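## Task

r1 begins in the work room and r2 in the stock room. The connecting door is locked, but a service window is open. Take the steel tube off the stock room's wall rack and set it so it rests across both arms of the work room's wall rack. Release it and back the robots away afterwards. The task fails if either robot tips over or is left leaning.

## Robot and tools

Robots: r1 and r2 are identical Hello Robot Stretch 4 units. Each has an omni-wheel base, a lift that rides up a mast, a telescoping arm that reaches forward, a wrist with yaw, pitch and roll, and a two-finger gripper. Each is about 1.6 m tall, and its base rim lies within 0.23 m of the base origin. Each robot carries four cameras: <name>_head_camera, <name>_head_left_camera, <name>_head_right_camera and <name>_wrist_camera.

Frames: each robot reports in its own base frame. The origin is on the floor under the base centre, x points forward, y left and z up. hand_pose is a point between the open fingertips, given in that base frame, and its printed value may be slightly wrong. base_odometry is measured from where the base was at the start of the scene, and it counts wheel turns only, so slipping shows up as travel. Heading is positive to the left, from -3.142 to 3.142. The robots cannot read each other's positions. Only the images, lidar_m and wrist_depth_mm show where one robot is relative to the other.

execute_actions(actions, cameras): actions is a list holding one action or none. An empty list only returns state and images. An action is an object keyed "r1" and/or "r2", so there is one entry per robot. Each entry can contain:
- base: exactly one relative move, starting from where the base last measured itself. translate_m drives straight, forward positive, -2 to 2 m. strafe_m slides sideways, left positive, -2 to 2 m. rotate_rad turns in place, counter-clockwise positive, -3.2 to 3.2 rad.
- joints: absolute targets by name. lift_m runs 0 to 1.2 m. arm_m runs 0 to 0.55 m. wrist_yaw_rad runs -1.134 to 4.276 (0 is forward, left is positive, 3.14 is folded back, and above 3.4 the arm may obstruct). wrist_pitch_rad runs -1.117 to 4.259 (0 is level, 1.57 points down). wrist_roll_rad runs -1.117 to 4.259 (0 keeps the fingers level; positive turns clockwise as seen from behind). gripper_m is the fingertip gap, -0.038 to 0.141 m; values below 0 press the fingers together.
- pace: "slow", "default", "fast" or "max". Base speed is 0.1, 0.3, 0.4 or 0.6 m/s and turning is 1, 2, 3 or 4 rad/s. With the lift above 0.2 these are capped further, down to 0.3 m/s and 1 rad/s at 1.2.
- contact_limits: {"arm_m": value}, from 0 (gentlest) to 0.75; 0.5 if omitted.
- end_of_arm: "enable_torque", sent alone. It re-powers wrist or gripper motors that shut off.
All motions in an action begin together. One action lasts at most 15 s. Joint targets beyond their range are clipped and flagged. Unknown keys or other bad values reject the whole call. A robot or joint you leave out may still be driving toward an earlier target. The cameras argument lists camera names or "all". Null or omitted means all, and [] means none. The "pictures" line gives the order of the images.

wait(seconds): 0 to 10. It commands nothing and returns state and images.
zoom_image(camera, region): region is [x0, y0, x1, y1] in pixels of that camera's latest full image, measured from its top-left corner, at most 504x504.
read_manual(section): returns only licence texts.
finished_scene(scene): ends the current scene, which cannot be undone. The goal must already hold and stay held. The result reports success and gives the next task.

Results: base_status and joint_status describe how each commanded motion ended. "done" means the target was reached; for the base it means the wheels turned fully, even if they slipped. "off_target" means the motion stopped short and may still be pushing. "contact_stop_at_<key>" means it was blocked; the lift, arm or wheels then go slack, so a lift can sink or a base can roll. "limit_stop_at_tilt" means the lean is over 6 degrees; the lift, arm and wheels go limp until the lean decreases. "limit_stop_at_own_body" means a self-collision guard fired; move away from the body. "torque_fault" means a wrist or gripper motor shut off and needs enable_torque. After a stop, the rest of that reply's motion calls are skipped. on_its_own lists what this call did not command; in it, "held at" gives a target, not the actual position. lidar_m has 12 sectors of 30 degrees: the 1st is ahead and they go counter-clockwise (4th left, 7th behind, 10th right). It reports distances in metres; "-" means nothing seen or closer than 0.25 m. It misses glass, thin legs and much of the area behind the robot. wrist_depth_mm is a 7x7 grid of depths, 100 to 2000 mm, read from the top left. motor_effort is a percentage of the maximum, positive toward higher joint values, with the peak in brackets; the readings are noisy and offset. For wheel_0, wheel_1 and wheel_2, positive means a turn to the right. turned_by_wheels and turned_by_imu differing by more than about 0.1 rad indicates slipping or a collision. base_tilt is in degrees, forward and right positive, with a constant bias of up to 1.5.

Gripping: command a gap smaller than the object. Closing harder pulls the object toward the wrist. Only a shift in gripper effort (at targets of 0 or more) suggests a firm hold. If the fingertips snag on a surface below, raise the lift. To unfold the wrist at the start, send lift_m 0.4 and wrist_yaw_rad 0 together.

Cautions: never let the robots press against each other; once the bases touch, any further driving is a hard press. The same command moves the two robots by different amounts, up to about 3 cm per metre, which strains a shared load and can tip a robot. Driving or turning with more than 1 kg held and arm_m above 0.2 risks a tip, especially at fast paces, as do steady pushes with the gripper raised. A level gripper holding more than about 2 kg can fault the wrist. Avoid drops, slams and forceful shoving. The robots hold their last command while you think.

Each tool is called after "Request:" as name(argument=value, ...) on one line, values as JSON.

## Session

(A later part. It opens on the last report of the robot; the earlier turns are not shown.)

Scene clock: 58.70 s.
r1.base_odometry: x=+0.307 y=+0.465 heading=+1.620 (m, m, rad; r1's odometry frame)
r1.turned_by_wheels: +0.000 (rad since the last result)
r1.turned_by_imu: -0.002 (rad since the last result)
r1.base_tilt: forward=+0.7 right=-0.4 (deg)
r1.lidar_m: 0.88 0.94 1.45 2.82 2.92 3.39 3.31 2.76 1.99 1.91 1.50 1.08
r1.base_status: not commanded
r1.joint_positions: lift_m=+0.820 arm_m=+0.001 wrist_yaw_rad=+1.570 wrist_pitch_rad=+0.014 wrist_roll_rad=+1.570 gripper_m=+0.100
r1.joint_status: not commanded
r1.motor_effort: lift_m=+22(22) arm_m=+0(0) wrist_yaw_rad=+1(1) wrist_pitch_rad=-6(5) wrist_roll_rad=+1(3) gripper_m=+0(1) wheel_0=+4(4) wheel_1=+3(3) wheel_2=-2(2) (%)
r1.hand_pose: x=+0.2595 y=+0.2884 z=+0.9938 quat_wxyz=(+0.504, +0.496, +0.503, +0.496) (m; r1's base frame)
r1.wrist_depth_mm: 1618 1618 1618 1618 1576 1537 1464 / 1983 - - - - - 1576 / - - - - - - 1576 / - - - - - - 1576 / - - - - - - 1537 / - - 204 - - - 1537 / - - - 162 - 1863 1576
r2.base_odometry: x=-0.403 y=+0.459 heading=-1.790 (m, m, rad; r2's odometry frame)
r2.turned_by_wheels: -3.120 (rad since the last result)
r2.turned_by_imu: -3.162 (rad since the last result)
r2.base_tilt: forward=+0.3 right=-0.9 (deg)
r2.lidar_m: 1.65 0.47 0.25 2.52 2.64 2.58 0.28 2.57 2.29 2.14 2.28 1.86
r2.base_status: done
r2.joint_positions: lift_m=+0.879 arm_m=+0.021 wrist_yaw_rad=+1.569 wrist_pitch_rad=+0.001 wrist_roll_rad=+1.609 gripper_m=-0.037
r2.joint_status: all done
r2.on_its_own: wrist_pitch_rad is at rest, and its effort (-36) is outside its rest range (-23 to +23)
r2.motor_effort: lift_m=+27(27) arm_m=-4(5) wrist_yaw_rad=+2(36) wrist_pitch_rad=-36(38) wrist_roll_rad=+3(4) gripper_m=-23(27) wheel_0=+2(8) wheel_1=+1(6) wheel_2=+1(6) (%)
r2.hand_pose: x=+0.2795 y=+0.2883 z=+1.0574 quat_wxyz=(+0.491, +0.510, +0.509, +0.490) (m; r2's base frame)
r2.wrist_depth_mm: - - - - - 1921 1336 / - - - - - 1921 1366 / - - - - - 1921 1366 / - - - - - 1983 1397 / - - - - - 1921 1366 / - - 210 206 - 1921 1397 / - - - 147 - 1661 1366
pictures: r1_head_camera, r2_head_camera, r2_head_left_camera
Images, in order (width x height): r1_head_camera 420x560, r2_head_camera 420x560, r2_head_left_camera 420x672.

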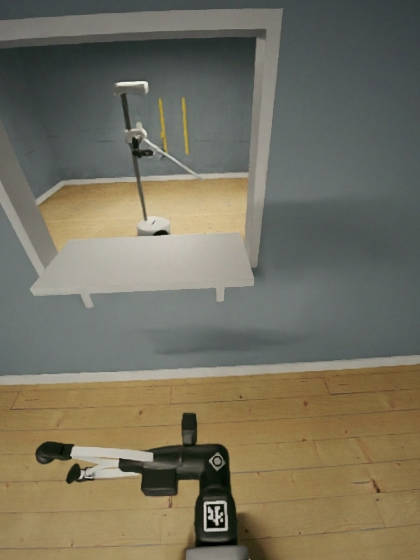

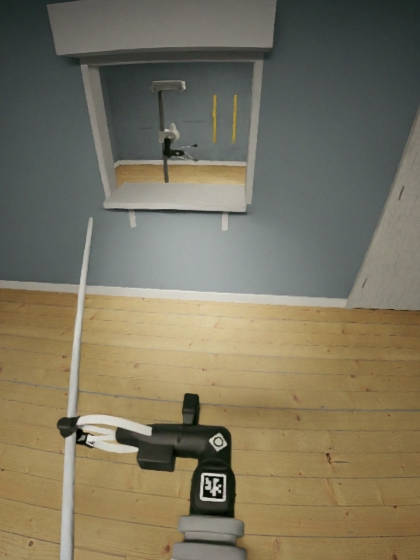

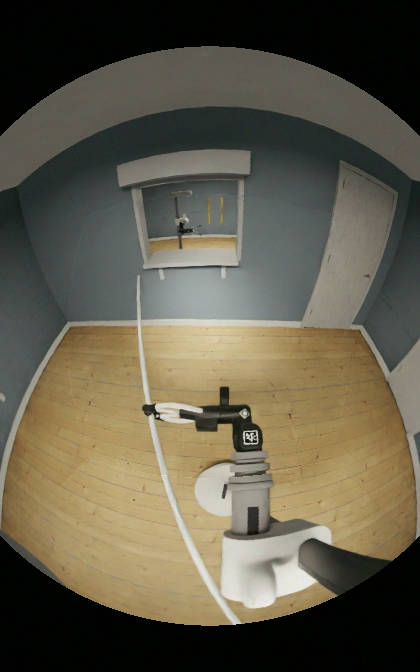

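Request:
execute_actions(actions=[{"r2":{"base":{"translate_m":0.15},"joints":{"wrist_yaw_rad":1.41},"pace":"slow"}}], cameras=[])

Request:
execute_actions(actions=[{"r2":{"base":{"translate_m":0.15},"joints":{"wrist_yaw_rad":1.25},"pace":"slow"},"r1":{"joints":{"lift_m":0.86,"gripper_m":0.14}}}], cameras=["r2_head_camera"])

Request:
execute_actions(actions=[{"r2":{"base":{"translate_m":0.9}}}], cameras=["r1_wrist_camera","r2_head_camera","r1_head_camera"])

Scene clock: 67.07 s.
r1.base_odometry: x=+0.307 y=+0.465 heading=+1.620 (m, m, rad; r1's odometry frame)
r1.turned_by_wheels: +0.000 (rad since the last result)
r1.turned_by_imu: -0.003 (rad since the last result)
r1.base_tilt: forward=+0.8 right=-0.3 (deg)
r1.lidar_m: 0.89 0.94 1.46 2.82 2.92 3.41 3.30 2.78 1.98 1.91 1.49 1.10
r1.base_status: not commanded
r1.joint_positions: lift_m=+0.820 arm_m=+0.001 wrist_yaw_rad=+1.570 wrist_pitch_rad=+0.014 wrist_roll_rad=+1.570 gripper_m=+0.100
r1.joint_status: not commanded
r1.motor_effort: lift_m=+22(22) arm_m=+0(0) wrist_yaw_rad=+0(0) wrist_pitch_rad=-5(5) wrist_roll_rad=+1(1) gripper_m=-2(1) wheel_0=+4(4) wheel_1=+3(3) wheel_2=-2(2) (%)
r1.hand_pose: x=+0.2595 y=+0.2884 z=+0.9938 quat_wxyz=(+0.504, +0.496, +0.503, +0.496) (m; r1's base frame)
r1.wrist_depth_mm: 1618 1576 1576 1618 1576 1537 1499 / 1983 - - - - - 1618 / - - - - - - 1576 / - - - - - - 1537 / - - - - - - 1576 / - - 204 - - - 1537 / - - - 162 - 1863 1618
r2.base_odometry: x=-0.435 y=+0.313 heading=-1.789 (m, m, rad; r2's odometry frame)
r2.turned_by_wheels: +0.000 (rad since the last result)
r2.turned_by_imu: +0.001 (rad since the last result)
r2.base_tilt: forward=+0.3 right=-0.9 (deg)
r2.lidar_m: 1.50 0.26 0.25 2.53 2.62 2.73 0.31 2.74 2.29 2.14 2.27 1.69
r2.base_status: done
r2.joint_positions: lift_m=+0.879 arm_m=+0.021 wrist_yaw_rad=+1.410 wrist_pitch_rad=+0.001 wrist_roll_rad=+1.609 gripper_m=-0.037
r2.joint_status: all done
r2.on_its_own: wrist_pitch_rad is at rest, and its effort (-35) is outside its rest range (-23 to +23)
r2.motor_effort: lift_m=+27(27) arm_m=-4(4) wrist_yaw_rad=-1(10) wrist_pitch_rad=-35(35) wrist_roll_rad=+3(3) gripper_m=-23(24) wheel_0=+1(5) wheel_1=+2(7) wheel_2=+0(4) (%)
r2.hand_pose: x=+0.3239 y=+0.2708 z=+1.0574 quat_wxyz=(+0.528, +0.549, +0.467, +0.449) (m; r2's base frame)
r2.wrist_depth_mm: - - - - - 1863 1336 / - - - - - 1921 1397 / - - - - - 1921 1397 / - - - - - 1983 1366 / - - - - - 1983 1366 / - - 211 205 - 1983 1397 / - - - 149 - 1618 1366
pictures: none
No camera images: the call's "cameras" was empty. Leave "cameras" out to get every camera's image.

Scene clock: 69.83 s.
r1.base_odometry: x=+0.307 y=+0.465 heading=+1.620 (m, m, rad; r1's odometry frame)
r1.turned_by_wheels: +0.000 (rad since the last result)
r1.turned_by_imu: -0.001 (rad since the last result)
r1.base_tilt: forward=+0.8 right=-0.4 (deg)
r1.lidar_m: 0.89 0.93 1.46 2.82 2.94 3.39 3.31 2.77 1.96 1.91 1.51 1.08
r1.base_status: not commanded
r1.joint_positions: lift_m=+0.860 arm_m=+0.001 wrist_yaw_rad=+1.570 wrist_pitch_rad=+0.014 wrist_roll_rad=+1.570 gripper_m=+0.140
r1.joint_status: all done
r1.motor_effort: lift_m=+22(25) arm_m=+0(0) wrist_yaw_rad=-1(0) wrist_pitch_rad=-6(5) wrist_roll_rad=+1(2) gripper_m=+2(1) wheel_0=+4(4) wheel_1=+4(3) wheel_2=-2(2) (%)
r1.hand_pose: x=+0.2595 y=+0.2884 z=+1.0338 quat_wxyz=(+0.504, +0.496, +0.503, +0.496) (m; r1's base frame)
r1.wrist_depth_mm: 1618 1618 1576 1618 1537 1499 1464 / 1983 - - - - - 1618 / - - - - - - 1618 / - - - - - - 1661 / - - - - - - 1618 / - - - - - 202 1576 / - - - 154 - - 1618
r2.base_odometry: x=-0.468 y=+0.167 heading=-1.789 (m, m, rad; r2's odometry frame)
r2.turned_by_wheels: +0.000 (rad since the last result)
r2.turned_by_imu: +0.001 (rad since the last result)
r2.base_tilt: forward=+0.3 right=-0.9 (deg)
r2.lidar_m: 1.35 0.26 0.25 2.52 2.64 0.25 0.31 2.87 2.29 2.17 2.09 1.56
r2.base_status: done
r2.joint_positions: lift_m=+0.879 arm_m=+0.021 wrist_yaw_rad=+1.250 wrist_pitch_rad=+0.001 wrist_roll_rad=+1.609 gripper_m=-0.037
r2.joint_status: all done
r2.on_its_own: wrist_pitch_rad is at rest, and its effort (-36) is outside its rest range (-23 to +23)
r2.motor_effort: lift_m=+27(27) arm_m=-4(4) wrist_yaw_rad=-1(8) wrist_pitch_rad=-36(35) wrist_roll_rad=+3(3) gripper_m=-24(24) wheel_0=+1(4) wheel_1=+2(2) wheel_2=+0(5) (%)
r2.hand_pose: x=+0.3654 y=+0.2463 z=+1.0574 quat_wxyz=(+0.562, +0.584, +0.422, +0.406) (m; r2's base frame)
r2.wrist_depth_mm: 1537 1576 1618 1576 1618 1618 1308 / 1756 1921 1921 1921 1983 1863 1366 / - - - - - 1983 1366 / - - - - - 1921 1366 / - - - - - 1983 1397 / - - 211 206 - 1983 1366 / - - - 149 - 1618 1366
pictures: r2_head_camera
Images, in order (width x height): r2_head_camera 420x560.

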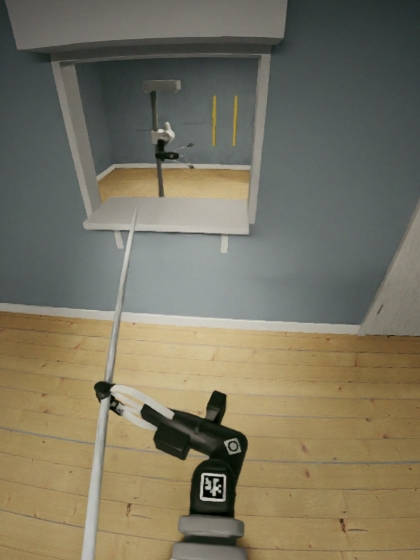

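Scene clock: 74.30 s.
r1.base_odometry: x=+0.307 y=+0.465 heading=+1.620 (m, m, rad; r1's odometry frame)
r1.turned_by_wheels: +0.000 (rad since the last result)
r1.turned_by_imu: -0.002 (rad since the last result)
r1.base_tilt: forward=+0.8 right=-0.3 (deg)
r1.lidar_m: 0.89 0.53 1.47 2.82 2.91 3.39 3.31 2.77 1.97 1.91 1.50 1.08
r1.base_status: not commanded
r1.joint_positions: lift_m=+0.860 arm_m=+0.001 wrist_yaw_rad=+1.570 wrist_pitch_rad=+0.014 wrist_roll_rad=+1.570 gripper_m=+0.140
r1.joint_status: not commanded
r1.motor_effort: lift_m=+22(22) arm_m=+0(1) wrist_yaw_rad=+1(0) wrist_pitch_rad=-5(5) wrist_roll_rad=+2(1) gripper_m=-1(1) wheel_0=+4(4) wheel_1=+3(3) wheel_2=-2(2) (%)
r1.hand_pose: x=+0.2595 y=+0.2884 z=+1.0338 quat_wxyz=(+0.504, +0.496, +0.503, +0.496) (m; r1's base frame)
r1.wrist_depth_mm: 1618 1576 1618 1576 1576 1537 1464 / 1983 - - - - - 1618 / - - - - - - 1708 / - - - - - - 1661 / - - - - - - 1661 / - - - - - 202 1618 / - - - 154 - - 1618
r2.base_odometry: x=-0.663 y=-0.712 heading=-1.789 (m, m, rad; r2's odometry frame)
r2.turned_by_wheels: +0.000 (rad since the last result)
r2.turned_by_imu: +0.003 (rad since the last result)
r2.base_tilt: forward=+0.3 right=-0.9 (deg)
r2.lidar_m: 0.45 0.25 0.25 2.51 2.64 0.25 0.35 3.11 2.28 2.17 0.86 0.63
r2.base_status: done
r2.joint_positions: lift_m=+0.879 arm_m=+0.021 wrist_yaw_rad=+1.250 wrist_pitch_rad=+0.001 wrist_roll_rad=+1.609 gripper_m=-0.037
r2.joint_status: not commanded
r2.on_its_own: wrist_pitch_rad is at rest, and its effort (-35) is outside its rest range (-23 to +23)
r2.motor_effort: lift_m=+26(26) arm_m=-4(3) wrist_yaw_rad=-1(2) wrist_pitch_rad=-35(36) wrist_roll_rad=+4(3) gripper_m=-23(24) wheel_0=+1(4) wheel_1=+0(3) wheel_2=+1(8) (%)
r2.hand_pose: x=+0.3655 y=+0.2462 z=+1.0574 quat_wxyz=(+0.562, +0.584, +0.422, +0.405) (m; r2's base frame)
r2.wrist_depth_mm: - - - - 442 249 195 / - - - - 452 253 231 / 1983 842 866 842 455 317 634 / 809 820 842 842 525 917 960 / 1397 1464 1537 1336 1708 1756 1366 / - - 209 206 - 1983 1366 / - - - 149 - 1618 1366
pictures: r1_head_camera, r1_wrist_camera, r2_head_camera
camera_calibration (this result's frames):
r1_wrist_camera: T_world_to_cam=[[0.0288944, 0.0167667, -0.999442, 1.02273], [-0.99949, 0.0140733, -0.0286597, 0.34336], [0.0135849, 0.99976, 0.0171648, -0.0856433], [0, 0, 0, 1]] pos_world=[0.314797, 0.0636429, 1.03347]
Images, in order (width x height): r1_head_camera 420x560, r1_wrist_camera 616x392, r2_head_camera 420x560.

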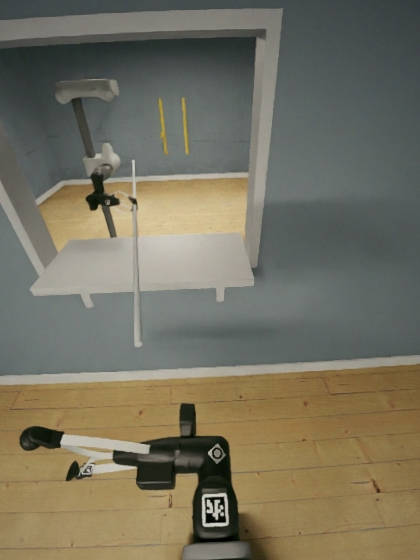

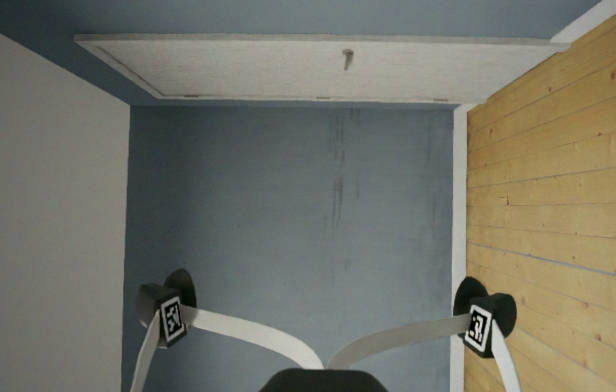

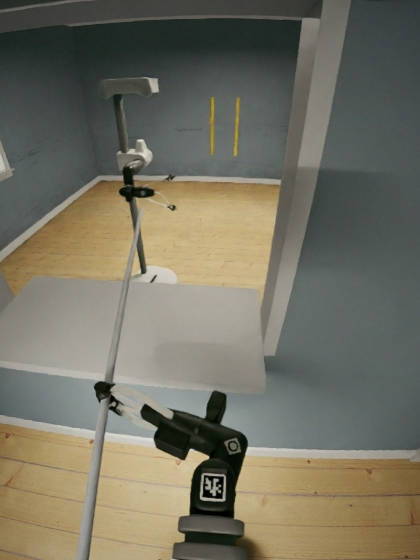

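Request:
execute_actions(actions=[{"r1":{"base":{"strafe_m":-0.1}}}], cameras=[])

Request:
execute_actions(actions=[{"r1":{"base":{"translate_m":0.36}}}], cameras=["r1_wrist_camera","r2_head_camera","r1_head_camera"])

Scene clock: 81.53 s.
r1.base_odometry: x=+0.407 y=+0.470 heading=+1.620 (m, m, rad; r1's odometry frame)
r1.turned_by_wheels: +0.000 (rad since the last result)
r1.turned_by_imu: -0.003 (rad since the last result)
r1.base_tilt: forward=+0.9 right=-0.4 (deg)
r1.lidar_m: 0.89 0.57 1.48 2.92 3.02 3.40 3.31 2.61 1.87 1.82 1.49 1.09
r1.base_status: done
r1.joint_positions: lift_m=+0.860 arm_m=+0.001 wrist_yaw_rad=+1.570 wrist_pitch_rad=+0.014 wrist_roll_rad=+1.570 gripper_m=+0.140
r1.joint_status: not commanded
r1.motor_effort: lift_m=+22(22) arm_m=+0(0) wrist_yaw_rad=+1(0) wrist_pitch_rad=-5(5) wrist_roll_rad=+1(1) gripper_m=+3(1) wheel_0=+4(10) wheel_1=-3(14) wheel_2=+0(2) (%)
r1.hand_pose: x=+0.2595 y=+0.2884 z=+1.0338 quat_wxyz=(+0.504, +0.496, +0.503, +0.496) (m; r1's base frame)
r1.wrist_depth_mm: 1618 1618 1576 1576 1576 1537 1499 / 1983 - - - - - 1661 / - - - - - - 1618 / - - - - - - 1661 / - - - - - - 1661 / - - - - - 203 1618 / - - - 154 - - 1618
r2.base_odometry: x=-0.663 y=-0.712 heading=-1.789 (m, m, rad; r2's odometry frame)
r2.turned_by_wheels: +0.000 (rad since the last result)
r2.turned_by_imu: +0.001 (rad since the last result)
r2.base_tilt: forward=+0.3 right=-0.9 (deg)
r2.lidar_m: 0.46 0.26 0.25 2.52 2.63 0.28 0.37 3.11 2.27 2.20 0.85 0.60
r2.base_status: not commanded
r2.joint_positions: lift_m=+0.879 arm_m=+0.021 wrist_yaw_rad=+1.250 wrist_pitch_rad=+0.001 wrist_roll_rad=+1.609 gripper_m=-0.037
r2.joint_status: not commanded
r2.on_its_own: wrist_pitch_rad is at rest, and its effort (-35) is outside its rest range (-23 to +23)
r2.motor_effort: lift_m=+27(27) arm_m=-4(4) wrist_yaw_rad=+0(0) wrist_pitch_rad=-35(35) wrist_roll_rad=+3(4) gripper_m=-24(24) wheel_0=+1(1) wheel_1=-1(0) wheel_2=+1(1) (%)
r2.hand_pose: x=+0.3655 y=+0.2462 z=+1.0574 quat_wxyz=(+0.562, +0.584, +0.422, +0.405) (m; r2's base frame)
r2.wrist_depth_mm: - - - - 442 248 195 / - - - - 452 253 233 / 1983 854 854 809 452 317 627 / 809 809 820 842 521 917 976 / 1366 1397 1464 1366 1708 1756 1366 / - - 210 205 - 1983 1397 / - - - 148 - 1661 1397
pictures: none
No camera images: the call's "cameras" was empty. Leave "cameras" out to get every camera's image.

Scene clock: 84.20 s.
r1.base_odometry: x=+0.389 y=+0.830 heading=+1.620 (m, m, rad; r1's odometry frame)
r1.turned_by_wheels: +0.001 (rad since the last result)
r1.turned_by_imu: -0.001 (rad since the last result)
r1.base_tilt: forward=+0.8 right=-0.1 (deg)
r1.lidar_m: 0.53 0.44 0.29 2.50 3.06 3.79 3.71 2.62 1.90 1.80 0.99 0.71
r1.base_status: done
r1.joint_positions: lift_m=+0.860 arm_m=+0.001 wrist_yaw_rad=+1.570 wrist_pitch_rad=+0.014 wrist_roll_rad=+1.570 gripper_m=+0.140
r1.joint_status: not commanded
r1.motor_effort: lift_m=+21(22) arm_m=+0(0) wrist_yaw_rad=+1(2) wrist_pitch_rad=-5(5) wrist_roll_rad=+1(0) gripper_m=-1(0) wheel_0=+4(9) wheel_1=+4(11) wheel_2=+0(12) (%)
r1.hand_pose: x=+0.2595 y=+0.2884 z=+1.0338 quat_wxyz=(+0.504, +0.496, +0.503, +0.496) (m; r1's base frame)
r1.wrist_depth_mm: 798 788 798 778 661 778 768 / 1205 1205 1182 1078 1138 1118 1098 / 1921 - - 1756 1921 1921 1576 / - - - - - - 1618 / - - - - - - 1661 / - - - - - 202 1661 / - - - 154 - - 1661
r2.base_odometry: x=-0.663 y=-0.712 heading=-1.789 (m, m, rad; r2's odometry frame)
r2.turned_by_wheels: +0.000 (rad since the last result)
r2.turned_by_imu: +0.000 (rad since the last result)
r2.base_tilt: forward=+0.3 right=-0.9 (deg)
r2.lidar_m: 0.46 0.25 0.26 2.51 2.61 0.25 0.33 3.11 2.26 2.20 0.85 0.62
r2.base_status: not commanded
r2.joint_positions: lift_m=+0.879 arm_m=+0.021 wrist_yaw_rad=+1.250 wrist_pitch_rad=+0.001 wrist_roll_rad=+1.609 gripper_m=-0.037
r2.joint_status: not commanded
r2.on_its_own: wrist_pitch_rad is at rest, and its effort (-36) is outside its rest range (-23 to +23)
r2.motor_effort: lift_m=+27(27) arm_m=-4(4) wrist_yaw_rad=-1(0) wrist_pitch_rad=-36(36) wrist_roll_rad=+3(3) gripper_m=-25(23) wheel_0=+1(1) wheel_1=+0(1) wheel_2=+1(1) (%)
r2.hand_pose: x=+0.3655 y=+0.2462 z=+1.0574 quat_wxyz=(+0.562, +0.584, +0.422, +0.405) (m; r2's base frame)
r2.wrist_depth_mm: - - - - 442 248 195 / - - - - 449 253 231 / 1983 854 854 854 459 317 634 / 820 820 820 820 521 931 976 / 1397 1397 1499 1366 1708 1708 1366 / - - 210 206 - 1983 1397 / - - - 149 - 1576 1366
pictures: r1_head_camera, r1_wrist_camera, r2_head_camera
camera_calibration (this result's frames):
r1_wrist_camera: T_world_to_cam=[[0.0288937, 0.0167664, -0.999442, 1.02275], [-0.99949, 0.0140814, -0.0286589, 0.343359], [0.0135931, 0.99976, 0.0171647, -0.085645], [0, 0, 0, 1]] pos_world=[0.314797, 0.0636417, 1.03349]
Images, in order (width x height): r1_head_camera 420x560, r1_wrist_camera 616x392, r2_head_camera 420x560.

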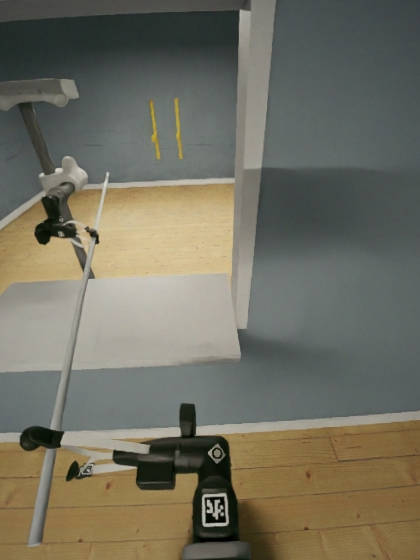

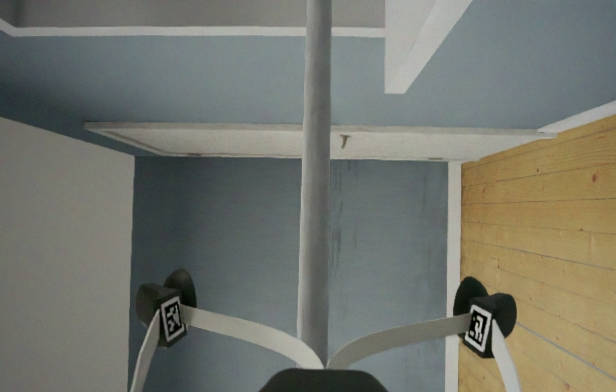

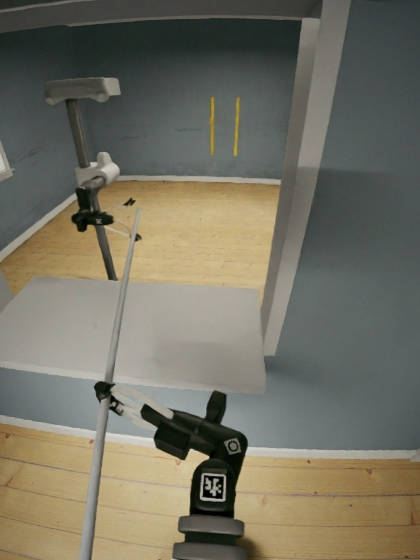

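Request:
execute_actions(actions=[{"r1":{"joints":{"gripper_m":-0.02,"lift_m":0.866}}}], cameras=[])

Request:
execute_actions(actions=[{"r1":{"base":{"strafe_m":0.14},"joints":{"lift_m":0.766},"pace":"slow"},"r2":{"joints":{"lift_m":0.78},"pace":"slow"}}], cameras=["r1_wrist_camera","r2_wrist_camera","r2_head_camera","r1_head_camera"])

Scene clock: 91.40 s.
r1.base_odometry: x=+0.389 y=+0.830 heading=+1.620 (m, m, rad; r1's odometry frame)
r1.turned_by_wheels: +0.000 (rad since the last result)
r1.turned_by_imu: -0.003 (rad since the last result)
r1.base_tilt: forward=+0.9 right=-0.4 (deg)
r1.lidar_m: 0.53 0.45 0.29 2.53 3.02 3.78 3.70 2.62 1.91 1.82 0.97 0.71
r1.base_status: not commanded
r1.joint_positions: lift_m=+0.866 arm_m=+0.001 wrist_yaw_rad=+1.568 wrist_pitch_rad=+0.014 wrist_roll_rad=+1.570 gripper_m=-0.019
r1.joint_status: all done
r1.motor_effort: lift_m=+22(21) arm_m=+0(0) wrist_yaw_rad=+8(7) wrist_pitch_rad=-5(5) wrist_roll_rad=+1(1) gripper_m=-24(25) wheel_0=+4(4) wheel_1=+4(4) wheel_2=+0(0) (%)
r1.hand_pose: x=+0.2601 y=+0.2882 z=+1.0398 quat_wxyz=(+0.505, +0.497, +0.503, +0.496) (m; r1's base frame)
r1.wrist_depth_mm: 798 798 788 778 691 759 759 / 1182 1205 1182 1060 1138 1098 1078 / 1921 - - 1756 1921 1863 1618 / - - - - - - 1618 / - - - - - - 1618 / - - - 208 208 - 1661 / - - - 212 - 1983 1661
r2.base_odometry: x=-0.663 y=-0.712 heading=-1.789 (m, m, rad; r2's odometry frame)
r2.turned_by_wheels: +0.000 (rad since the last result)
r2.turned_by_imu: +0.001 (rad since the last result)
r2.base_tilt: forward=+0.3 right=-0.9 (deg)
r2.lidar_m: 0.46 0.25 0.25 2.52 2.62 0.25 0.33 3.11 2.27 2.21 0.84 0.61
r2.base_status: not commanded
r2.joint_positions: lift_m=+0.879 arm_m=+0.021 wrist_yaw_rad=+1.249 wrist_pitch_rad=+0.001 wrist_roll_rad=+1.609 gripper_m=-0.037
r2.joint_status: not commanded
r2.on_its_own: wrist_pitch_rad is at rest, and its effort (-36) is outside its rest range (-23 to +23)
r2.motor_effort: lift_m=+27(27) arm_m=-4(4) wrist_yaw_rad=+4(4) wrist_pitch_rad=-36(35) wrist_roll_rad=+2(3) gripper_m=-25(24) wheel_0=+1(1) wheel_1=+0(1) wheel_2=+1(1) (%)
r2.hand_pose: x=+0.3658 y=+0.2459 z=+1.0574 quat_wxyz=(+0.563, +0.585, +0.421, +0.405) (m; r2's base frame)
r2.wrist_depth_mm: - - - - 442 248 - / - - - - 452 253 231 / 1983 831 866 842 459 317 634 / 809 831 842 842 521 917 960 / 1366 1397 1430 1308 1661 1708 1308 / - - 211 206 - - 1397 / - - - 149 - 1618 1366
pictures: none
No camera images: the call's "cameras" was empty. Leave "cameras" out to get every camera's image.

Scene clock: 93.93 s.
r1.base_odometry: x=+0.250 y=+0.823 heading=+1.621 (m, m, rad; r1's odometry frame)
r1.turned_by_wheels: +0.001 (rad since the last result)
r1.turned_by_imu: +0.002 (rad since the last result)
r1.base_tilt: forward=+0.8 right=-0.2 (deg)
r1.lidar_m: 0.53 0.45 0.30 2.53 2.89 3.78 3.71 2.81 2.03 1.95 0.99 0.56
r1.base_status: done
r1.joint_positions: lift_m=+0.766 arm_m=+0.001 wrist_yaw_rad=+1.586 wrist_pitch_rad=+0.014 wrist_roll_rad=+1.570 gripper_m=-0.019
r1.joint_status: all done
r1.on_its_own: wrist_yaw_rad is at rest, and its effort (-44) is outside its rest range (-13 to +13)
r1.motor_effort: lift_m=+14(21) arm_m=+0(0) wrist_yaw_rad=-44(44) wrist_pitch_rad=-5(5) wrist_roll_rad=+1(2) gripper_m=-21(23) wheel_0=+0(9) wheel_1=+11(15) wheel_2=+1(0) (%)
r1.hand_pose: x=+0.2548 y=+0.2898 z=+0.9405 quat_wxyz=(+0.500, +0.492, +0.507, +0.501) (m; r1's base frame)
r1.wrist_depth_mm: 878 878 854 759 788 831 820 / 1308 1308 1308 1160 1255 1229 1182 / - - - - - 1983 1499 / - - - - - - 1464 / - - - - - - 1464 / - - - 208 207 - 1464 / - - - 219 185 156 1430
r2.base_odometry: x=-0.663 y=-0.712 heading=-1.789 (m, m, rad; r2's odometry frame)
r2.turned_by_wheels: +0.000 (rad since the last result)
r2.turned_by_imu: +0.001 (rad since the last result)
r2.base_tilt: forward=+0.3 right=-0.9 (deg)
r2.lidar_m: 0.45 0.31 0.25 2.52 0.26 0.29 3.78 3.10 2.29 2.21 0.86 0.62
r2.base_status: not commanded
r2.joint_positions: lift_m=+0.780 arm_m=+0.020 wrist_yaw_rad=+1.262 wrist_pitch_rad=+0.001 wrist_roll_rad=+1.610 gripper_m=-0.037
r2.joint_status: all done
r2.on_its_own: wrist_yaw_rad is at rest, and its effort (-34) is outside its rest range (-13 to +13); wrist_pitch_rad is at rest, and its effort (-37) is outside its rest range (-23 to +23)
r2.motor_effort: lift_m=+19(24) arm_m=-2(4) wrist_yaw_rad=-34(34) wrist_pitch_rad=-37(36) wrist_roll_rad=+2(4) gripper_m=-22(25) wheel_0=+4(4) wheel_1=+3(3) wheel_2=-2(2) (%)
r2.hand_pose: x=+0.3622 y=+0.2482 z=+0.9579 quat_wxyz=(+0.560, +0.582, +0.425, +0.408) (m; r2's base frame)
r2.wrist_depth_mm: - - - 271 189 389 389 / - - - 274 244 480 484 / 820 831 854 304 597 654 661 / 809 831 891 452 960 991 1025 / 1576 1576 1661 1464 1921 1618 1229 / - - 209 204 - 1756 1255 / - - - 146 - 1464 1255
pictures: r1_head_camera, r1_wrist_camera, r2_head_camera, r2_wrist_camera
camera_calibration (this result's frames):
r1_wrist_camera: T_world_to_cam=[[0.0286165, 0.017435, -0.999438, 0.929506], [-0.999587, -0.00195244, -0.0286549, 0.340697], [-0.00245094, 0.999846, 0.017372, -0.0814824], [0, 0, 0, 1]] pos_world=[0.313758, 0.0659291, 0.940162]
r2_wrist_camera: T_world_to_cam=[[-0.04381, -0.0404531, -0.998221, 0.970523], [-0.938438, 0.344372, 0.0272305, 0.301289], [0.342658, 0.937961, -0.0530496, -0.0827639], [0, 0, 0, 1]] pos_world=[0.35362, 0.0131343, 0.956201]
Images, in order (width x height): r1_head_camera 420x560, r1_wrist_camera 616x392, r2_head_camera 420x560, r2_wrist_camera 616x392.

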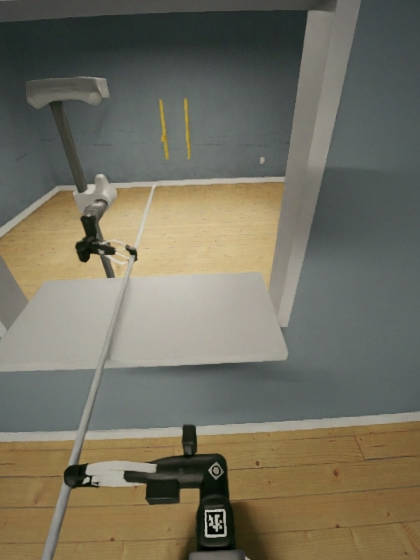

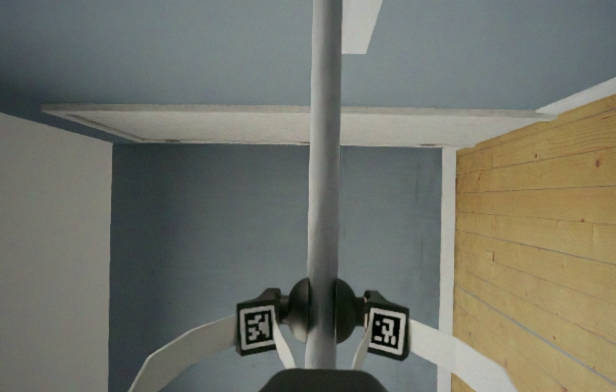

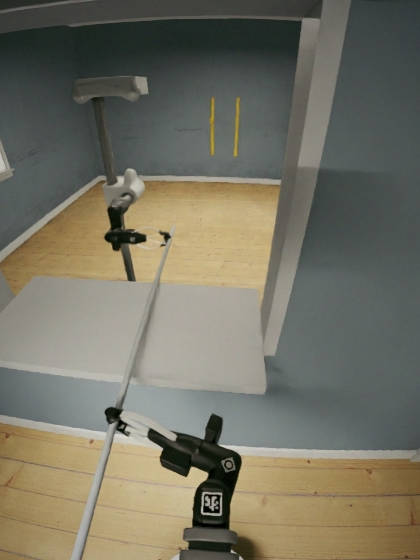

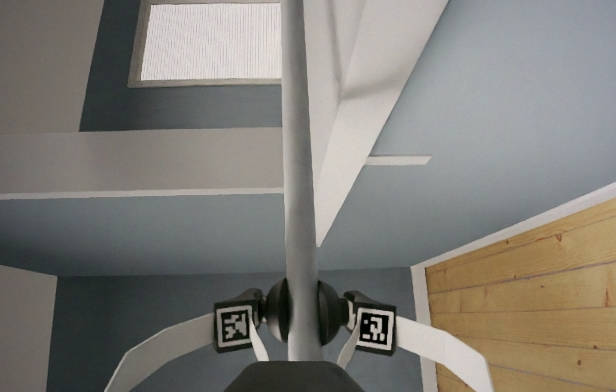

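Request:
execute_actions(actions=[{"r1":{"base":{"translate_m":-0.012},"joints":{"lift_m":0.752},"pace":"slow"},"r2":{"joints":{"lift_m":0.755},"pace":"slow"}}], cameras=[])

Request:
execute_actions(actions=[{"r2":{"joints":{"gripper_m":0.09},"pace":"slow"}}], cameras=["r2_wrist_camera"])

Request:
execute_actions(actions=[{"r1":{"base":{"translate_m":-0.68},"pace":"slow"}}], cameras=["r1_wrist_camera","r2_wrist_camera","r2_head_camera","r1_head_camera"])

Scene clock: 102.43 s.
r1.base_odometry: x=+0.250 y=+0.811 heading=+1.621 (m, m, rad; r1's odometry frame)
r1.turned_by_wheels: +0.000 (rad since the last result)
r1.turned_by_imu: -0.002 (rad since the last result)
r1.base_tilt: forward=+0.9 right=-0.1 (deg)
r1.lidar_m: 0.54 0.46 0.31 2.52 2.90 3.77 3.70 2.82 2.03 1.95 1.00 0.58
r1.base_status: done
r1.joint_positions: lift_m=+0.752 arm_m=+0.001 wrist_yaw_rad=+1.573 wrist_pitch_rad=+0.014 wrist_roll_rad=+1.570 gripper_m=-0.019
r1.joint_status: all done
r1.motor_effort: lift_m=+13(16) arm_m=+0(0) wrist_yaw_rad=-9(46) wrist_pitch_rad=-4(5) wrist_roll_rad=+0(2) gripper_m=-21(22) wheel_0=-3(2) wheel_1=-5(6) wheel_2=+5(7) (%)
r1.hand_pose: x=+0.2586 y=+0.2887 z=+0.9265 quat_wxyz=(+0.503, +0.496, +0.504, +0.497) (m; r1's base frame)
r1.wrist_depth_mm: 854 854 842 750 831 809 809 / 1281 1281 1229 1138 1205 1182 1160 / - - - 1863 - 1921 1464 / - - - - - - 1499 / - - - - - - 1430 / - - - 208 207 - 1464 / - - - 219 - 156 1464
r2.base_odometry: x=-0.663 y=-0.712 heading=-1.789 (m, m, rad; r2's odometry frame)
r2.turned_by_wheels: +0.000 (rad since the last result)
r2.turned_by_imu: +0.000 (rad since the last result)
r2.base_tilt: forward=+0.3 right=-0.9 (deg)
r2.lidar_m: 0.45 0.30 0.25 2.52 0.28 0.30 3.78 3.09 2.28 2.21 0.86 0.60
r2.base_status: not commanded
r2.joint_positions: lift_m=+0.755 arm_m=+0.020 wrist_yaw_rad=+1.252 wrist_pitch_rad=-0.001 wrist_roll_rad=+1.609 gripper_m=-0.037
r2.joint_status: all done
r2.on_its_own: wrist_pitch_rad is at rest, and its effort (-30) is outside its rest range (-23 to +23)
r2.motor_effort: lift_m=+17(19) arm_m=-2(2) wrist_yaw_rad=-5(33) wrist_pitch_rad=-30(37) wrist_roll_rad=+3(3) gripper_m=-23(23) wheel_0=+3(4) wheel_1=+2(4) wheel_2=-2(2) (%)
r2.hand_pose: x=+0.3647 y=+0.2465 z=+0.9337 quat_wxyz=(+0.562, +0.584, +0.422, +0.406) (m; r2's base frame)
r2.wrist_depth_mm: - - - 214 359 382 387 / - - - 247 449 466 469 / 831 831 842 278 615 621 634 / 809 820 842 389 904 931 976 / 1397 1464 1499 1205 1661 1537 1229 / - - 210 205 - 1708 1229 / - - - 153 - 1499 1229
pictures: none
No camera images: the call's "cameras" was empty. Leave "cameras" out to get every camera's image.

Scene clock: 106.70 s.
r1.base_odometry: x=+0.250 y=+0.811 heading=+1.621 (m, m, rad; r1's odometry frame)
r1.turned_by_wheels: +0.000 (rad since the last result)
r1.turned_by_imu: -0.002 (rad since the last result)
r1.base_tilt: forward=+0.8 right=-0.2 (deg)
r1.lidar_m: 0.55 0.43 0.29 2.52 2.89 3.76 3.69 2.81 2.04 1.95 1.00 0.56
r1.base_status: not commanded
r1.joint_positions: lift_m=+0.752 arm_m=+0.001 wrist_yaw_rad=+1.574 wrist_pitch_rad=+0.012 wrist_roll_rad=+1.570 gripper_m=-0.019
r1.joint_status: not commanded
r1.motor_effort: lift_m=+14(13) arm_m=+0(0) wrist_yaw_rad=-10(16) wrist_pitch_rad=+1(4) wrist_roll_rad=+0(1) gripper_m=-24(22) wheel_0=-3(4) wheel_1=-4(5) wheel_2=+5(5) (%)
r1.hand_pose: x=+0.2584 y=+0.2887 z=+0.9271 quat_wxyz=(+0.503, +0.496, +0.504, +0.498) (m; r1's base frame)
r1.wrist_depth_mm: 854 854 842 750 820 820 798 / 1281 1255 1229 1118 1205 1182 1160 / - - - 1863 - 1921 1464 / - - - - - - 1499 / - - - - - - 1464 / - - - 210 213 - 1499 / - - - 220 - 155 1464
r2.base_odometry: x=-0.663 y=-0.712 heading=-1.789 (m, m, rad; r2's odometry frame)
r2.turned_by_wheels: +0.000 (rad since the last result)
r2.turned_by_imu: +0.000 (rad since the last result)
r2.base_tilt: forward=+0.3 right=-0.9 (deg)
r2.lidar_m: 0.47 0.31 0.25 2.52 0.25 0.31 3.79 3.11 2.26 2.21 0.86 0.62
r2.base_status: not commanded
r2.joint_positions: lift_m=+0.755 arm_m=+0.020 wrist_yaw_rad=+1.250 wrist_pitch_rad=-0.009 wrist_roll_rad=+1.610 gripper_m=+0.090
r2.joint_status: all done
r2.motor_effort: lift_m=+17(17) arm_m=-1(1) wrist_yaw_rad=-1(11) wrist_pitch_rad=-8(31) wrist_roll_rad=+3(3) gripper_m=-1(24) wheel_0=+3(3) wheel_1=+2(2) wheel_2=-2(2) (%)
r2.hand_pose: x=+0.3650 y=+0.2463 z=+0.9359 quat_wxyz=(+0.560, +0.586, +0.419, +0.408) (m; r2's base frame)
r2.wrist_depth_mm: - - - 279 194 377 384 / - - - 265 442 466 466 / - 842 854 290 609 621 627 / 798 831 831 459 891 917 946 / 1430 1464 1499 1366 1618 1537 1255 / - - - - 219 1756 1255 / - - - 145 - 1661 1229
pictures: r2_wrist_camera
camera_calibration (this result's frames):
r2_wrist_camera: T_world_to_cam=[[-0.0410973, -0.0304906, -0.99869, 0.945572], [-0.934573, 0.354696, 0.0276298, 0.300856], [0.353389, 0.934484, -0.0430727, -0.0954491], [0, 0, 0, 1]] pos_world=[0.353763, 0.0113144, 0.931909]
Images, in order (width x height): r2_wrist_camera 616x392.

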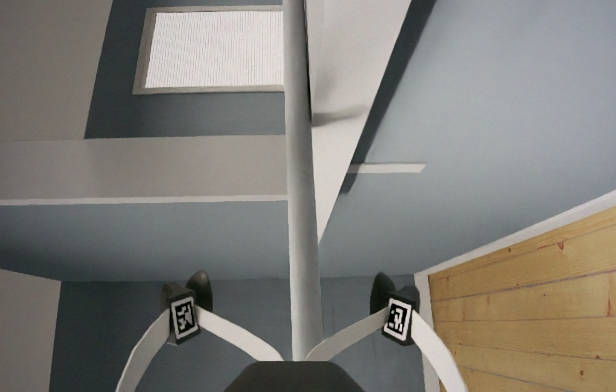

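Scene clock: 114.77 s.
r1.base_odometry: x=+0.284 y=+0.132 heading=+1.621 (m, m, rad; r1's odometry frame)
r1.turned_by_wheels: +0.000 (rad since the last result)
r1.turned_by_imu: -0.003 (rad since the last result)
r1.base_tilt: forward=+0.8 right=-0.5 (deg)
r1.lidar_m: 1.08 0.43 0.31 2.78 2.89 3.05 2.94 2.81 2.03 1.93 1.96 1.43
r1.base_status: done
r1.joint_positions: lift_m=+0.752 arm_m=+0.001 wrist_yaw_rad=+1.569 wrist_pitch_rad=+0.018 wrist_roll_rad=+1.570 gripper_m=-0.019
r1.joint_status: not commanded
r1.motor_effort: lift_m=+14(15) arm_m=+0(0) wrist_yaw_rad=+4(9) wrist_pitch_rad=-16(16) wrist_roll_rad=+0(0) gripper_m=-22(23) wheel_0=-5(13) wheel_1=-6(14) wheel_2=+5(9) (%)
r1.hand_pose: x=+0.2599 y=+0.2882 z=+0.9253 quat_wxyz=(+0.505, +0.496, +0.504, +0.495) (m; r1's base frame)
r1.wrist_depth_mm: - - - - - - 1464 / - - - - - - 1464 / - - - - - - 1464 / - - - - - - 1464 / - - - - - - 1464 / - - - 206 211 - 1430 / - - - 218 - 158 1464
r2.base_odometry: x=-0.663 y=-0.712 heading=-1.789 (m, m, rad; r2's odometry frame)
r2.turned_by_wheels: +0.000 (rad since the last result)
r2.turned_by_imu: +0.001 (rad since the last result)
r2.base_tilt: forward=+0.3 right=-0.9 (deg)
r2.lidar_m: 0.45 0.36 0.26 0.25 2.62 3.62 3.78 3.12 2.28 2.21 0.86 0.62
r2.base_status: not commanded
r2.joint_positions: lift_m=+0.755 arm_m=+0.020 wrist_yaw_rad=+1.250 wrist_pitch_rad=-0.009 wrist_roll_rad=+1.610 gripper_m=+0.090
r2.joint_status: not commanded
r2.motor_effort: lift_m=+18(17) arm_m=-1(2) wrist_yaw_rad=-2(1) wrist_pitch_rad=-8(9) wrist_roll_rad=+1(2) gripper_m=-2(1) wheel_0=+3(3) wheel_1=+2(2) wheel_2=-2(2) (%)
r2.hand_pose: x=+0.3650 y=+0.2463 z=+0.9359 quat_wxyz=(+0.560, +0.586, +0.419, +0.408) (m; r2's base frame)
r2.wrist_depth_mm: - - - 283 193 377 384 / - - - 286 439 466 466 / - 854 866 291 615 615 627 / 820 820 831 466 891 931 931 / 1397 1464 1499 1336 1661 1537 1229 / - - - - 218 1808 1255 / - - - 145 - 1661 1229
pictures: r1_head_camera, r1_wrist_camera, r2_head_camera, r2_wrist_camera
camera_calibration (this result's frames):
r1_wrist_camera: T_world_to_cam=[[0.0286115, 0.0128412, -0.999508, 0.915534], [-0.999478, 0.0154025, -0.0284128, 0.34005], [0.0150301, 0.999799, 0.0132752, -0.0804298], [0, 0, 0, 1]] pos_world=[0.314887, 0.0634195, 0.925813]
r2_wrist_camera: T_world_to_cam=[[-0.0410982, -0.0304902, -0.99869, 0.945572], [-0.934573, 0.354696, 0.0276307, 0.300855], [0.353389, 0.934484, -0.0430727, -0.0954491], [0, 0, 0, 1]] pos_world=[0.353763, 0.0113143, 0.931909]
Images, in order (width x height): r1_head_camera 420x560, r1_wrist_camera 616x392, r2_head_camera 420x560, r2_wrist_camera 616x392.

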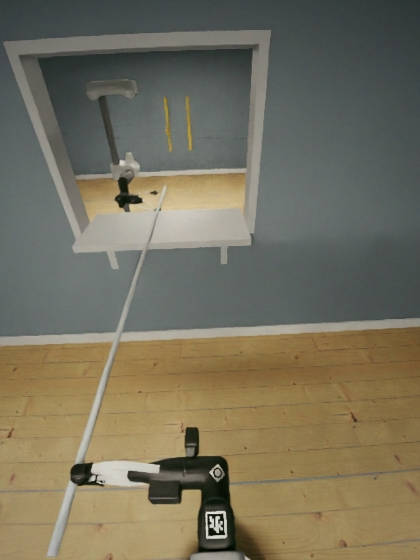

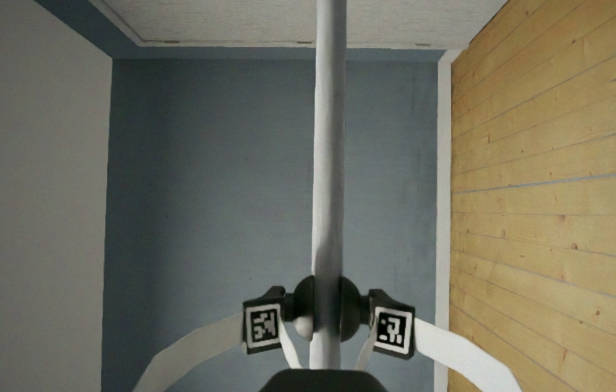

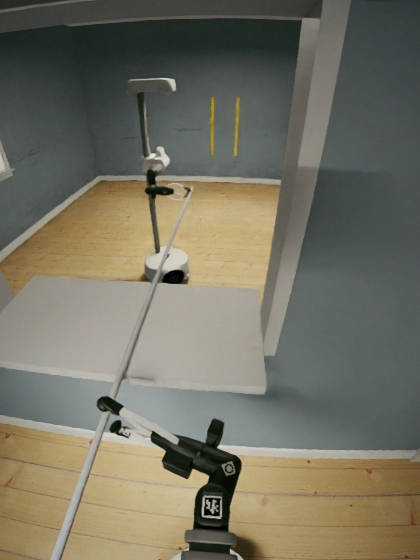

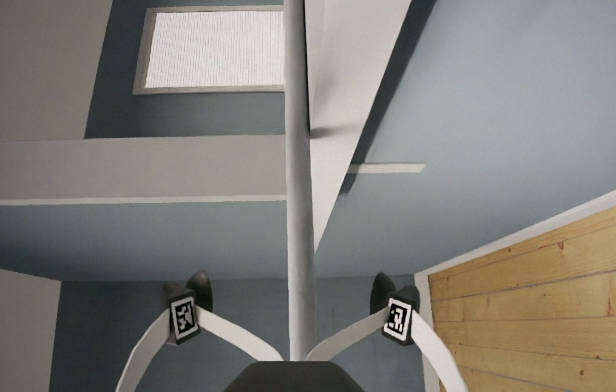

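Request:
execute_actions(actions=[{"r2":{"base":{"strafe_m":0.015},"joints":{"gripper_m":-0.02,"lift_m":0.748,"wrist_roll_rad":1.57}}}], cameras=["r2_wrist_camera"])

Request:
execute_actions(actions=[{"r1":{"joints":{"gripper_m":0.1,"lift_m":0.743}}}], cameras=["r1_wrist_camera"])

Request:
execute_actions(actions=[{"r1":{"base":{"translate_m":0.83}}}], cameras=["r1_wrist_camera","r1_head_left_camera"])

Scene clock: 136.17 s.
r1.base_odometry: x=+0.284 y=+0.132 heading=+1.621 (m, m, rad; r1's odometry frame)
r1.turned_by_wheels: +0.000 (rad since the last result)
r1.turned_by_imu: -0.002 (rad since the last result)
r1.base_tilt: forward=+0.8 right=-0.3 (deg)
r1.lidar_m: 1.19 0.43 0.30 2.78 2.88 3.05 2.95 2.81 2.02 1.94 1.96 1.42
r1.base_status: not commanded
r1.joint_positions: lift_m=+0.752 arm_m=+0.001 wrist_yaw_rad=+1.567 wrist_pitch_rad=+0.018 wrist_roll_rad=+1.570 gripper_m=-0.019
r1.joint_status: not commanded
r1.motor_effort: lift_m=+14(14) arm_m=+0(0) wrist_yaw_rad=+12(9) wrist_pitch_rad=-17(17) wrist_roll_rad=+1(2) gripper_m=-20(21) wheel_0=-5(5) wheel_1=-6(6) wheel_2=+5(5) (%)
r1.hand_pose: x=+0.2604 y=+0.2881 z=+0.9252 quat_wxyz=(+0.506, +0.496, +0.503, +0.495) (m; r1's base frame)
r1.wrist_depth_mm: - - - - - - 1499 / - - - - - - 1430 / - - - - - - 1499 / - - - - - - 1464 / - - - - - - 1430 / - - - 206 212 - 1430 / - - - 218 - 158 1430
r2.base_odometry: x=-0.648 y=-0.715 heading=-1.789 (m, m, rad; r2's odometry frame)
r2.turned_by_wheels: +0.000 (rad since the last result)
r2.turned_by_imu: +0.001 (rad since the last result)
r2.base_tilt: forward=+0.3 right=-0.8 (deg)
r2.lidar_m: 0.46 0.33 0.25 0.25 2.59 3.62 3.77 3.12 2.31 2.22 0.86 0.46
r2.base_status: done
r2.joint_positions: lift_m=+0.748 arm_m=+0.020 wrist_yaw_rad=+1.248 wrist_pitch_rad=-0.009 wrist_roll_rad=+1.570 gripper_m=-0.019
r2.joint_status: all done
r2.motor_effort: lift_m=+15(16) arm_m=-2(2) wrist_yaw_rad=+6(7) wrist_pitch_rad=-9(9) wrist_roll_rad=+1(1) gripper_m=-21(21) wheel_0=+1(7) wheel_1=+0(9) wheel_2=+0(1) (%)
r2.hand_pose: x=+0.3656 y=+0.2458 z=+0.9290 quat_wxyz=(+0.572, +0.576, +0.411, +0.416) (m; r2's base frame)
r2.wrist_depth_mm: - - - 277 270 366 366 / - - - 262 433 445 442 / 820 842 842 270 591 585 585 / 854 842 820 413 854 866 842 / 1576 1576 1537 1308 1499 1499 1205 / - - 210 211 - 1708 1205 / - - - 157 - 1537 1205
pictures: r2_wrist_camera
camera_calibration (this result's frames):
r2_wrist_camera: T_world_to_cam=[[-0.00389973, -0.0430394, -0.999066, 0.928569], [-0.933825, 0.357538, -0.0117576, 0.337423], [0.35771, 0.932906, -0.0415856, -0.0981219], [0, 0, 0, 1]] pos_world=[0.353814, 0.0108622, 0.927588]
Images, in order (width x height): r2_wrist_camera 616x392.

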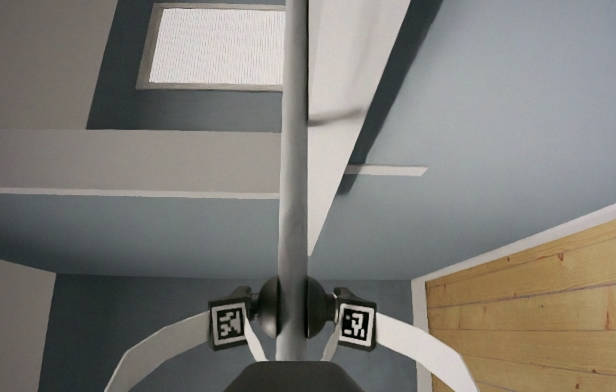

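Scene clock: 138.10 s.
r1.base_odometry: x=+0.284 y=+0.132 heading=+1.621 (m, m, rad; r1's odometry frame)
r1.turned_by_wheels: +0.000 (rad since the last result)
r1.turned_by_imu: -0.001 (rad since the last result)
r1.base_tilt: forward=+0.6 right=-0.4 (deg)
r1.lidar_m: 1.18 0.43 0.32 2.78 2.87 3.06 2.95 2.82 2.03 1.92 1.95 1.44
r1.base_status: not commanded
r1.joint_positions: lift_m=+0.743 arm_m=+0.001 wrist_yaw_rad=+1.570 wrist_pitch_rad=+0.015 wrist_roll_rad=+1.570 gripper_m=+0.100
r1.joint_status: all done
r1.motor_effort: lift_m=+14(17) arm_m=+0(0) wrist_yaw_rad=+1(10) wrist_pitch_rad=-6(16) wrist_roll_rad=+0(0) gripper_m=-1(21) wheel_0=-5(5) wheel_1=-6(6) wheel_2=+5(5) (%)
r1.hand_pose: x=+0.2595 y=+0.2884 z=+0.9174 quat_wxyz=(+0.504, +0.496, +0.503, +0.496) (m; r1's base frame)
r1.wrist_depth_mm: - - - - - - 1499 / - - - - - - 1464 / - - - - - - 1464 / - - - - - - 1464 / - - - - - - 1464 / - - 204 - - 1863 1430 / - - - 162 - 1708 1430
r2.base_odometry: x=-0.648 y=-0.715 heading=-1.789 (m, m, rad; r2's odometry frame)
r2.turned_by_wheels: +0.000 (rad since the last result)
r2.turned_by_imu: +0.000 (rad since the last result)
r2.base_tilt: forward=+0.3 right=-0.9 (deg)
r2.lidar_m: 0.46 0.32 0.25 0.25 2.62 3.61 3.77 3.12 2.29 2.21 0.84 0.50
r2.base_status: not commanded
r2.joint_positions: lift_m=+0.748 arm_m=+0.020 wrist_yaw_rad=+1.248 wrist_pitch_rad=-0.011 wrist_roll_rad=+1.570 gripper_m=-0.019
r2.joint_status: not commanded
r2.motor_effort: lift_m=+15(15) arm_m=-2(2) wrist_yaw_rad=+5(6) wrist_pitch_rad=-2(9) wrist_roll_rad=+0(0) gripper_m=-21(21) wheel_0=+1(1) wheel_1=-1(0) wheel_2=+0(0) (%)
r2.hand_pose: x=+0.3656 y=+0.2459 z=+0.9298 quat_wxyz=(+0.572, +0.576, +0.410, +0.416) (m; r2's base frame)
r2.wrist_depth_mm: - - - 277 191 368 366 / - - - 260 430 445 442 / 820 831 842 287 591 591 580 / 854 854 831 410 854 854 854 / 1618 1576 1537 1308 1537 1499 1182 / - - 204 208 - 1756 1229 / - - - 175 - 1576 1229
pictures: r1_wrist_camera
camera_calibration (this result's frames):
r1_wrist_camera: T_world_to_cam=[[0.0285991, 0.0164425, -0.999456, 0.906548], [-0.999496, 0.0142852, -0.0283653, 0.339756], [0.013811, 0.999763, 0.0168428, -0.0833894], [0, 0, 0, 1]] pos_world=[0.314809, 0.0636102, 0.917096]
Images, in order (width x height): r1_wrist_camera 616x392.

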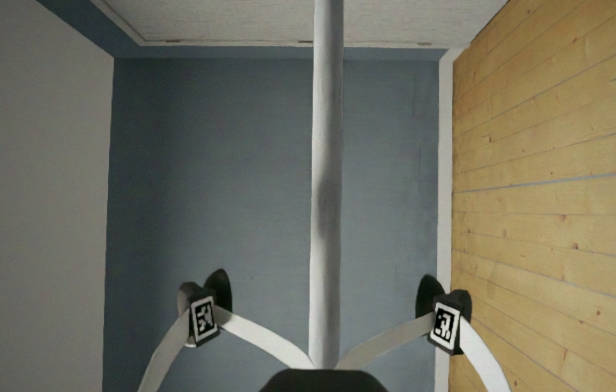

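Scene clock: 142.37 s.
r1.base_odometry: x=+0.242 y=+0.961 heading=+1.621 (m, m, rad; r1's odometry frame)
r1.turned_by_wheels: +0.001 (rad since the last result)
r1.turned_by_imu: -0.002 (rad since the last result)
r1.base_tilt: forward=+0.8 right=-0.4 (deg)
r1.lidar_m: 0.39 0.42 0.29 0.28 0.29 0.43 3.86 2.82 2.04 1.96 0.79 0.43
r1.base_status: done
r1.joint_positions: lift_m=+0.743 arm_m=+0.001 wrist_yaw_rad=+1.570 wrist_pitch_rad=+0.014 wrist_roll_rad=+1.570 gripper_m=+0.100
r1.joint_status: not commanded
r1.motor_effort: lift_m=+14(14) arm_m=+0(0) wrist_yaw_rad=-2(1) wrist_pitch_rad=-6(6) wrist_roll_rad=+0(0) gripper_m=-1(2) wheel_0=+4(6) wheel_1=+4(7) wheel_2=-2(11) (%)
r1.hand_pose: x=+0.2595 y=+0.2884 z=+0.9174 quat_wxyz=(+0.504, +0.496, +0.503, +0.496) (m; r1's base frame)
r1.wrist_depth_mm: 647 640 634 241 210 480 480 / 768 750 741 287 654 715 683 / 1464 1430 1366 517 1281 1281 1229 / - - - - - - 1464 / - - - - - - 1464 / - - 203 - - 1863 1430 / - - - 162 - 1756 1430
r2.base_odometry: x=-0.648 y=-0.715 heading=-1.789 (m, m, rad; r2's odometry frame)
r2.turned_by_wheels: +0.000 (rad since the last result)
r2.turned_by_imu: +0.000 (rad since the last result)
r2.base_tilt: forward=+0.4 right=-0.9 (deg)
r2.lidar_m: 0.44 0.35 0.25 0.25 2.62 3.63 3.79 3.13 2.28 2.22 0.85 0.49
r2.base_status: not commanded
r2.joint_positions: lift_m=+0.748 arm_m=+0.020 wrist_yaw_rad=+1.248 wrist_pitch_rad=-0.011 wrist_roll_rad=+1.570 gripper_m=-0.019
r2.joint_status: not commanded
r2.motor_effort: lift_m=+15(16) arm_m=-1(1) wrist_yaw_rad=+6(5) wrist_pitch_rad=-1(1) wrist_roll_rad=+0(0) gripper_m=-22(21) wheel_0=+1(1) wheel_1=-1(1) wheel_2=+0(0) (%)
r2.hand_pose: x=+0.3656 y=+0.2459 z=+0.9298 quat_wxyz=(+0.572, +0.576, +0.410, +0.416) (m; r2's base frame)
r2.wrist_depth_mm: - - - 276 191 366 368 / - - - 262 430 449 439 / 809 831 854 287 591 585 580 / 854 866 820 410 842 842 854 / 1576 1576 1537 1308 1537 1499 1182 / - - 204 208 - 1756 1229 / - - - 175 - 1618 1205
pictures: r1_head_left_camera, r1_wrist_camera
camera_calibration (this result's frames):
r1_wrist_camera: T_world_to_cam=[[0.0285956, 0.0165279, -0.999454, 0.906535], [-0.999498, 0.0140821, -0.028364, 0.339755], [0.0136056, 0.999764, 0.0169223, -0.0834272], [0, 0, 0, 1]] pos_world=[0.314796, 0.0636399, 0.917089]
Images, in order (width x height): r1_head_left_camera 420x672, r1_wrist_camera 616x392.

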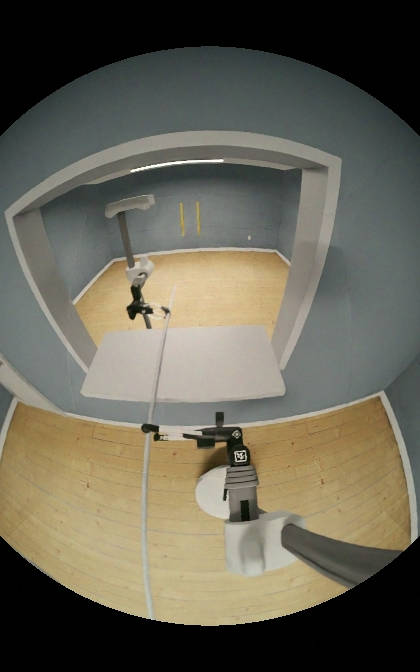

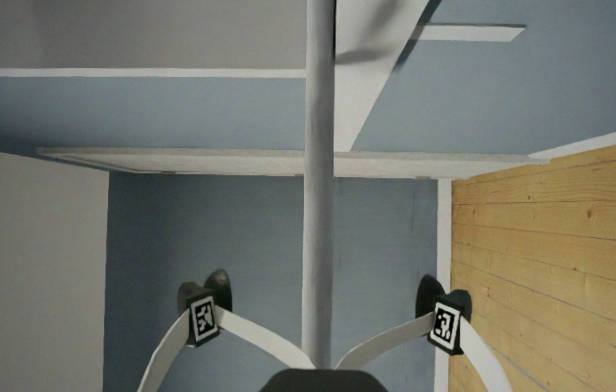

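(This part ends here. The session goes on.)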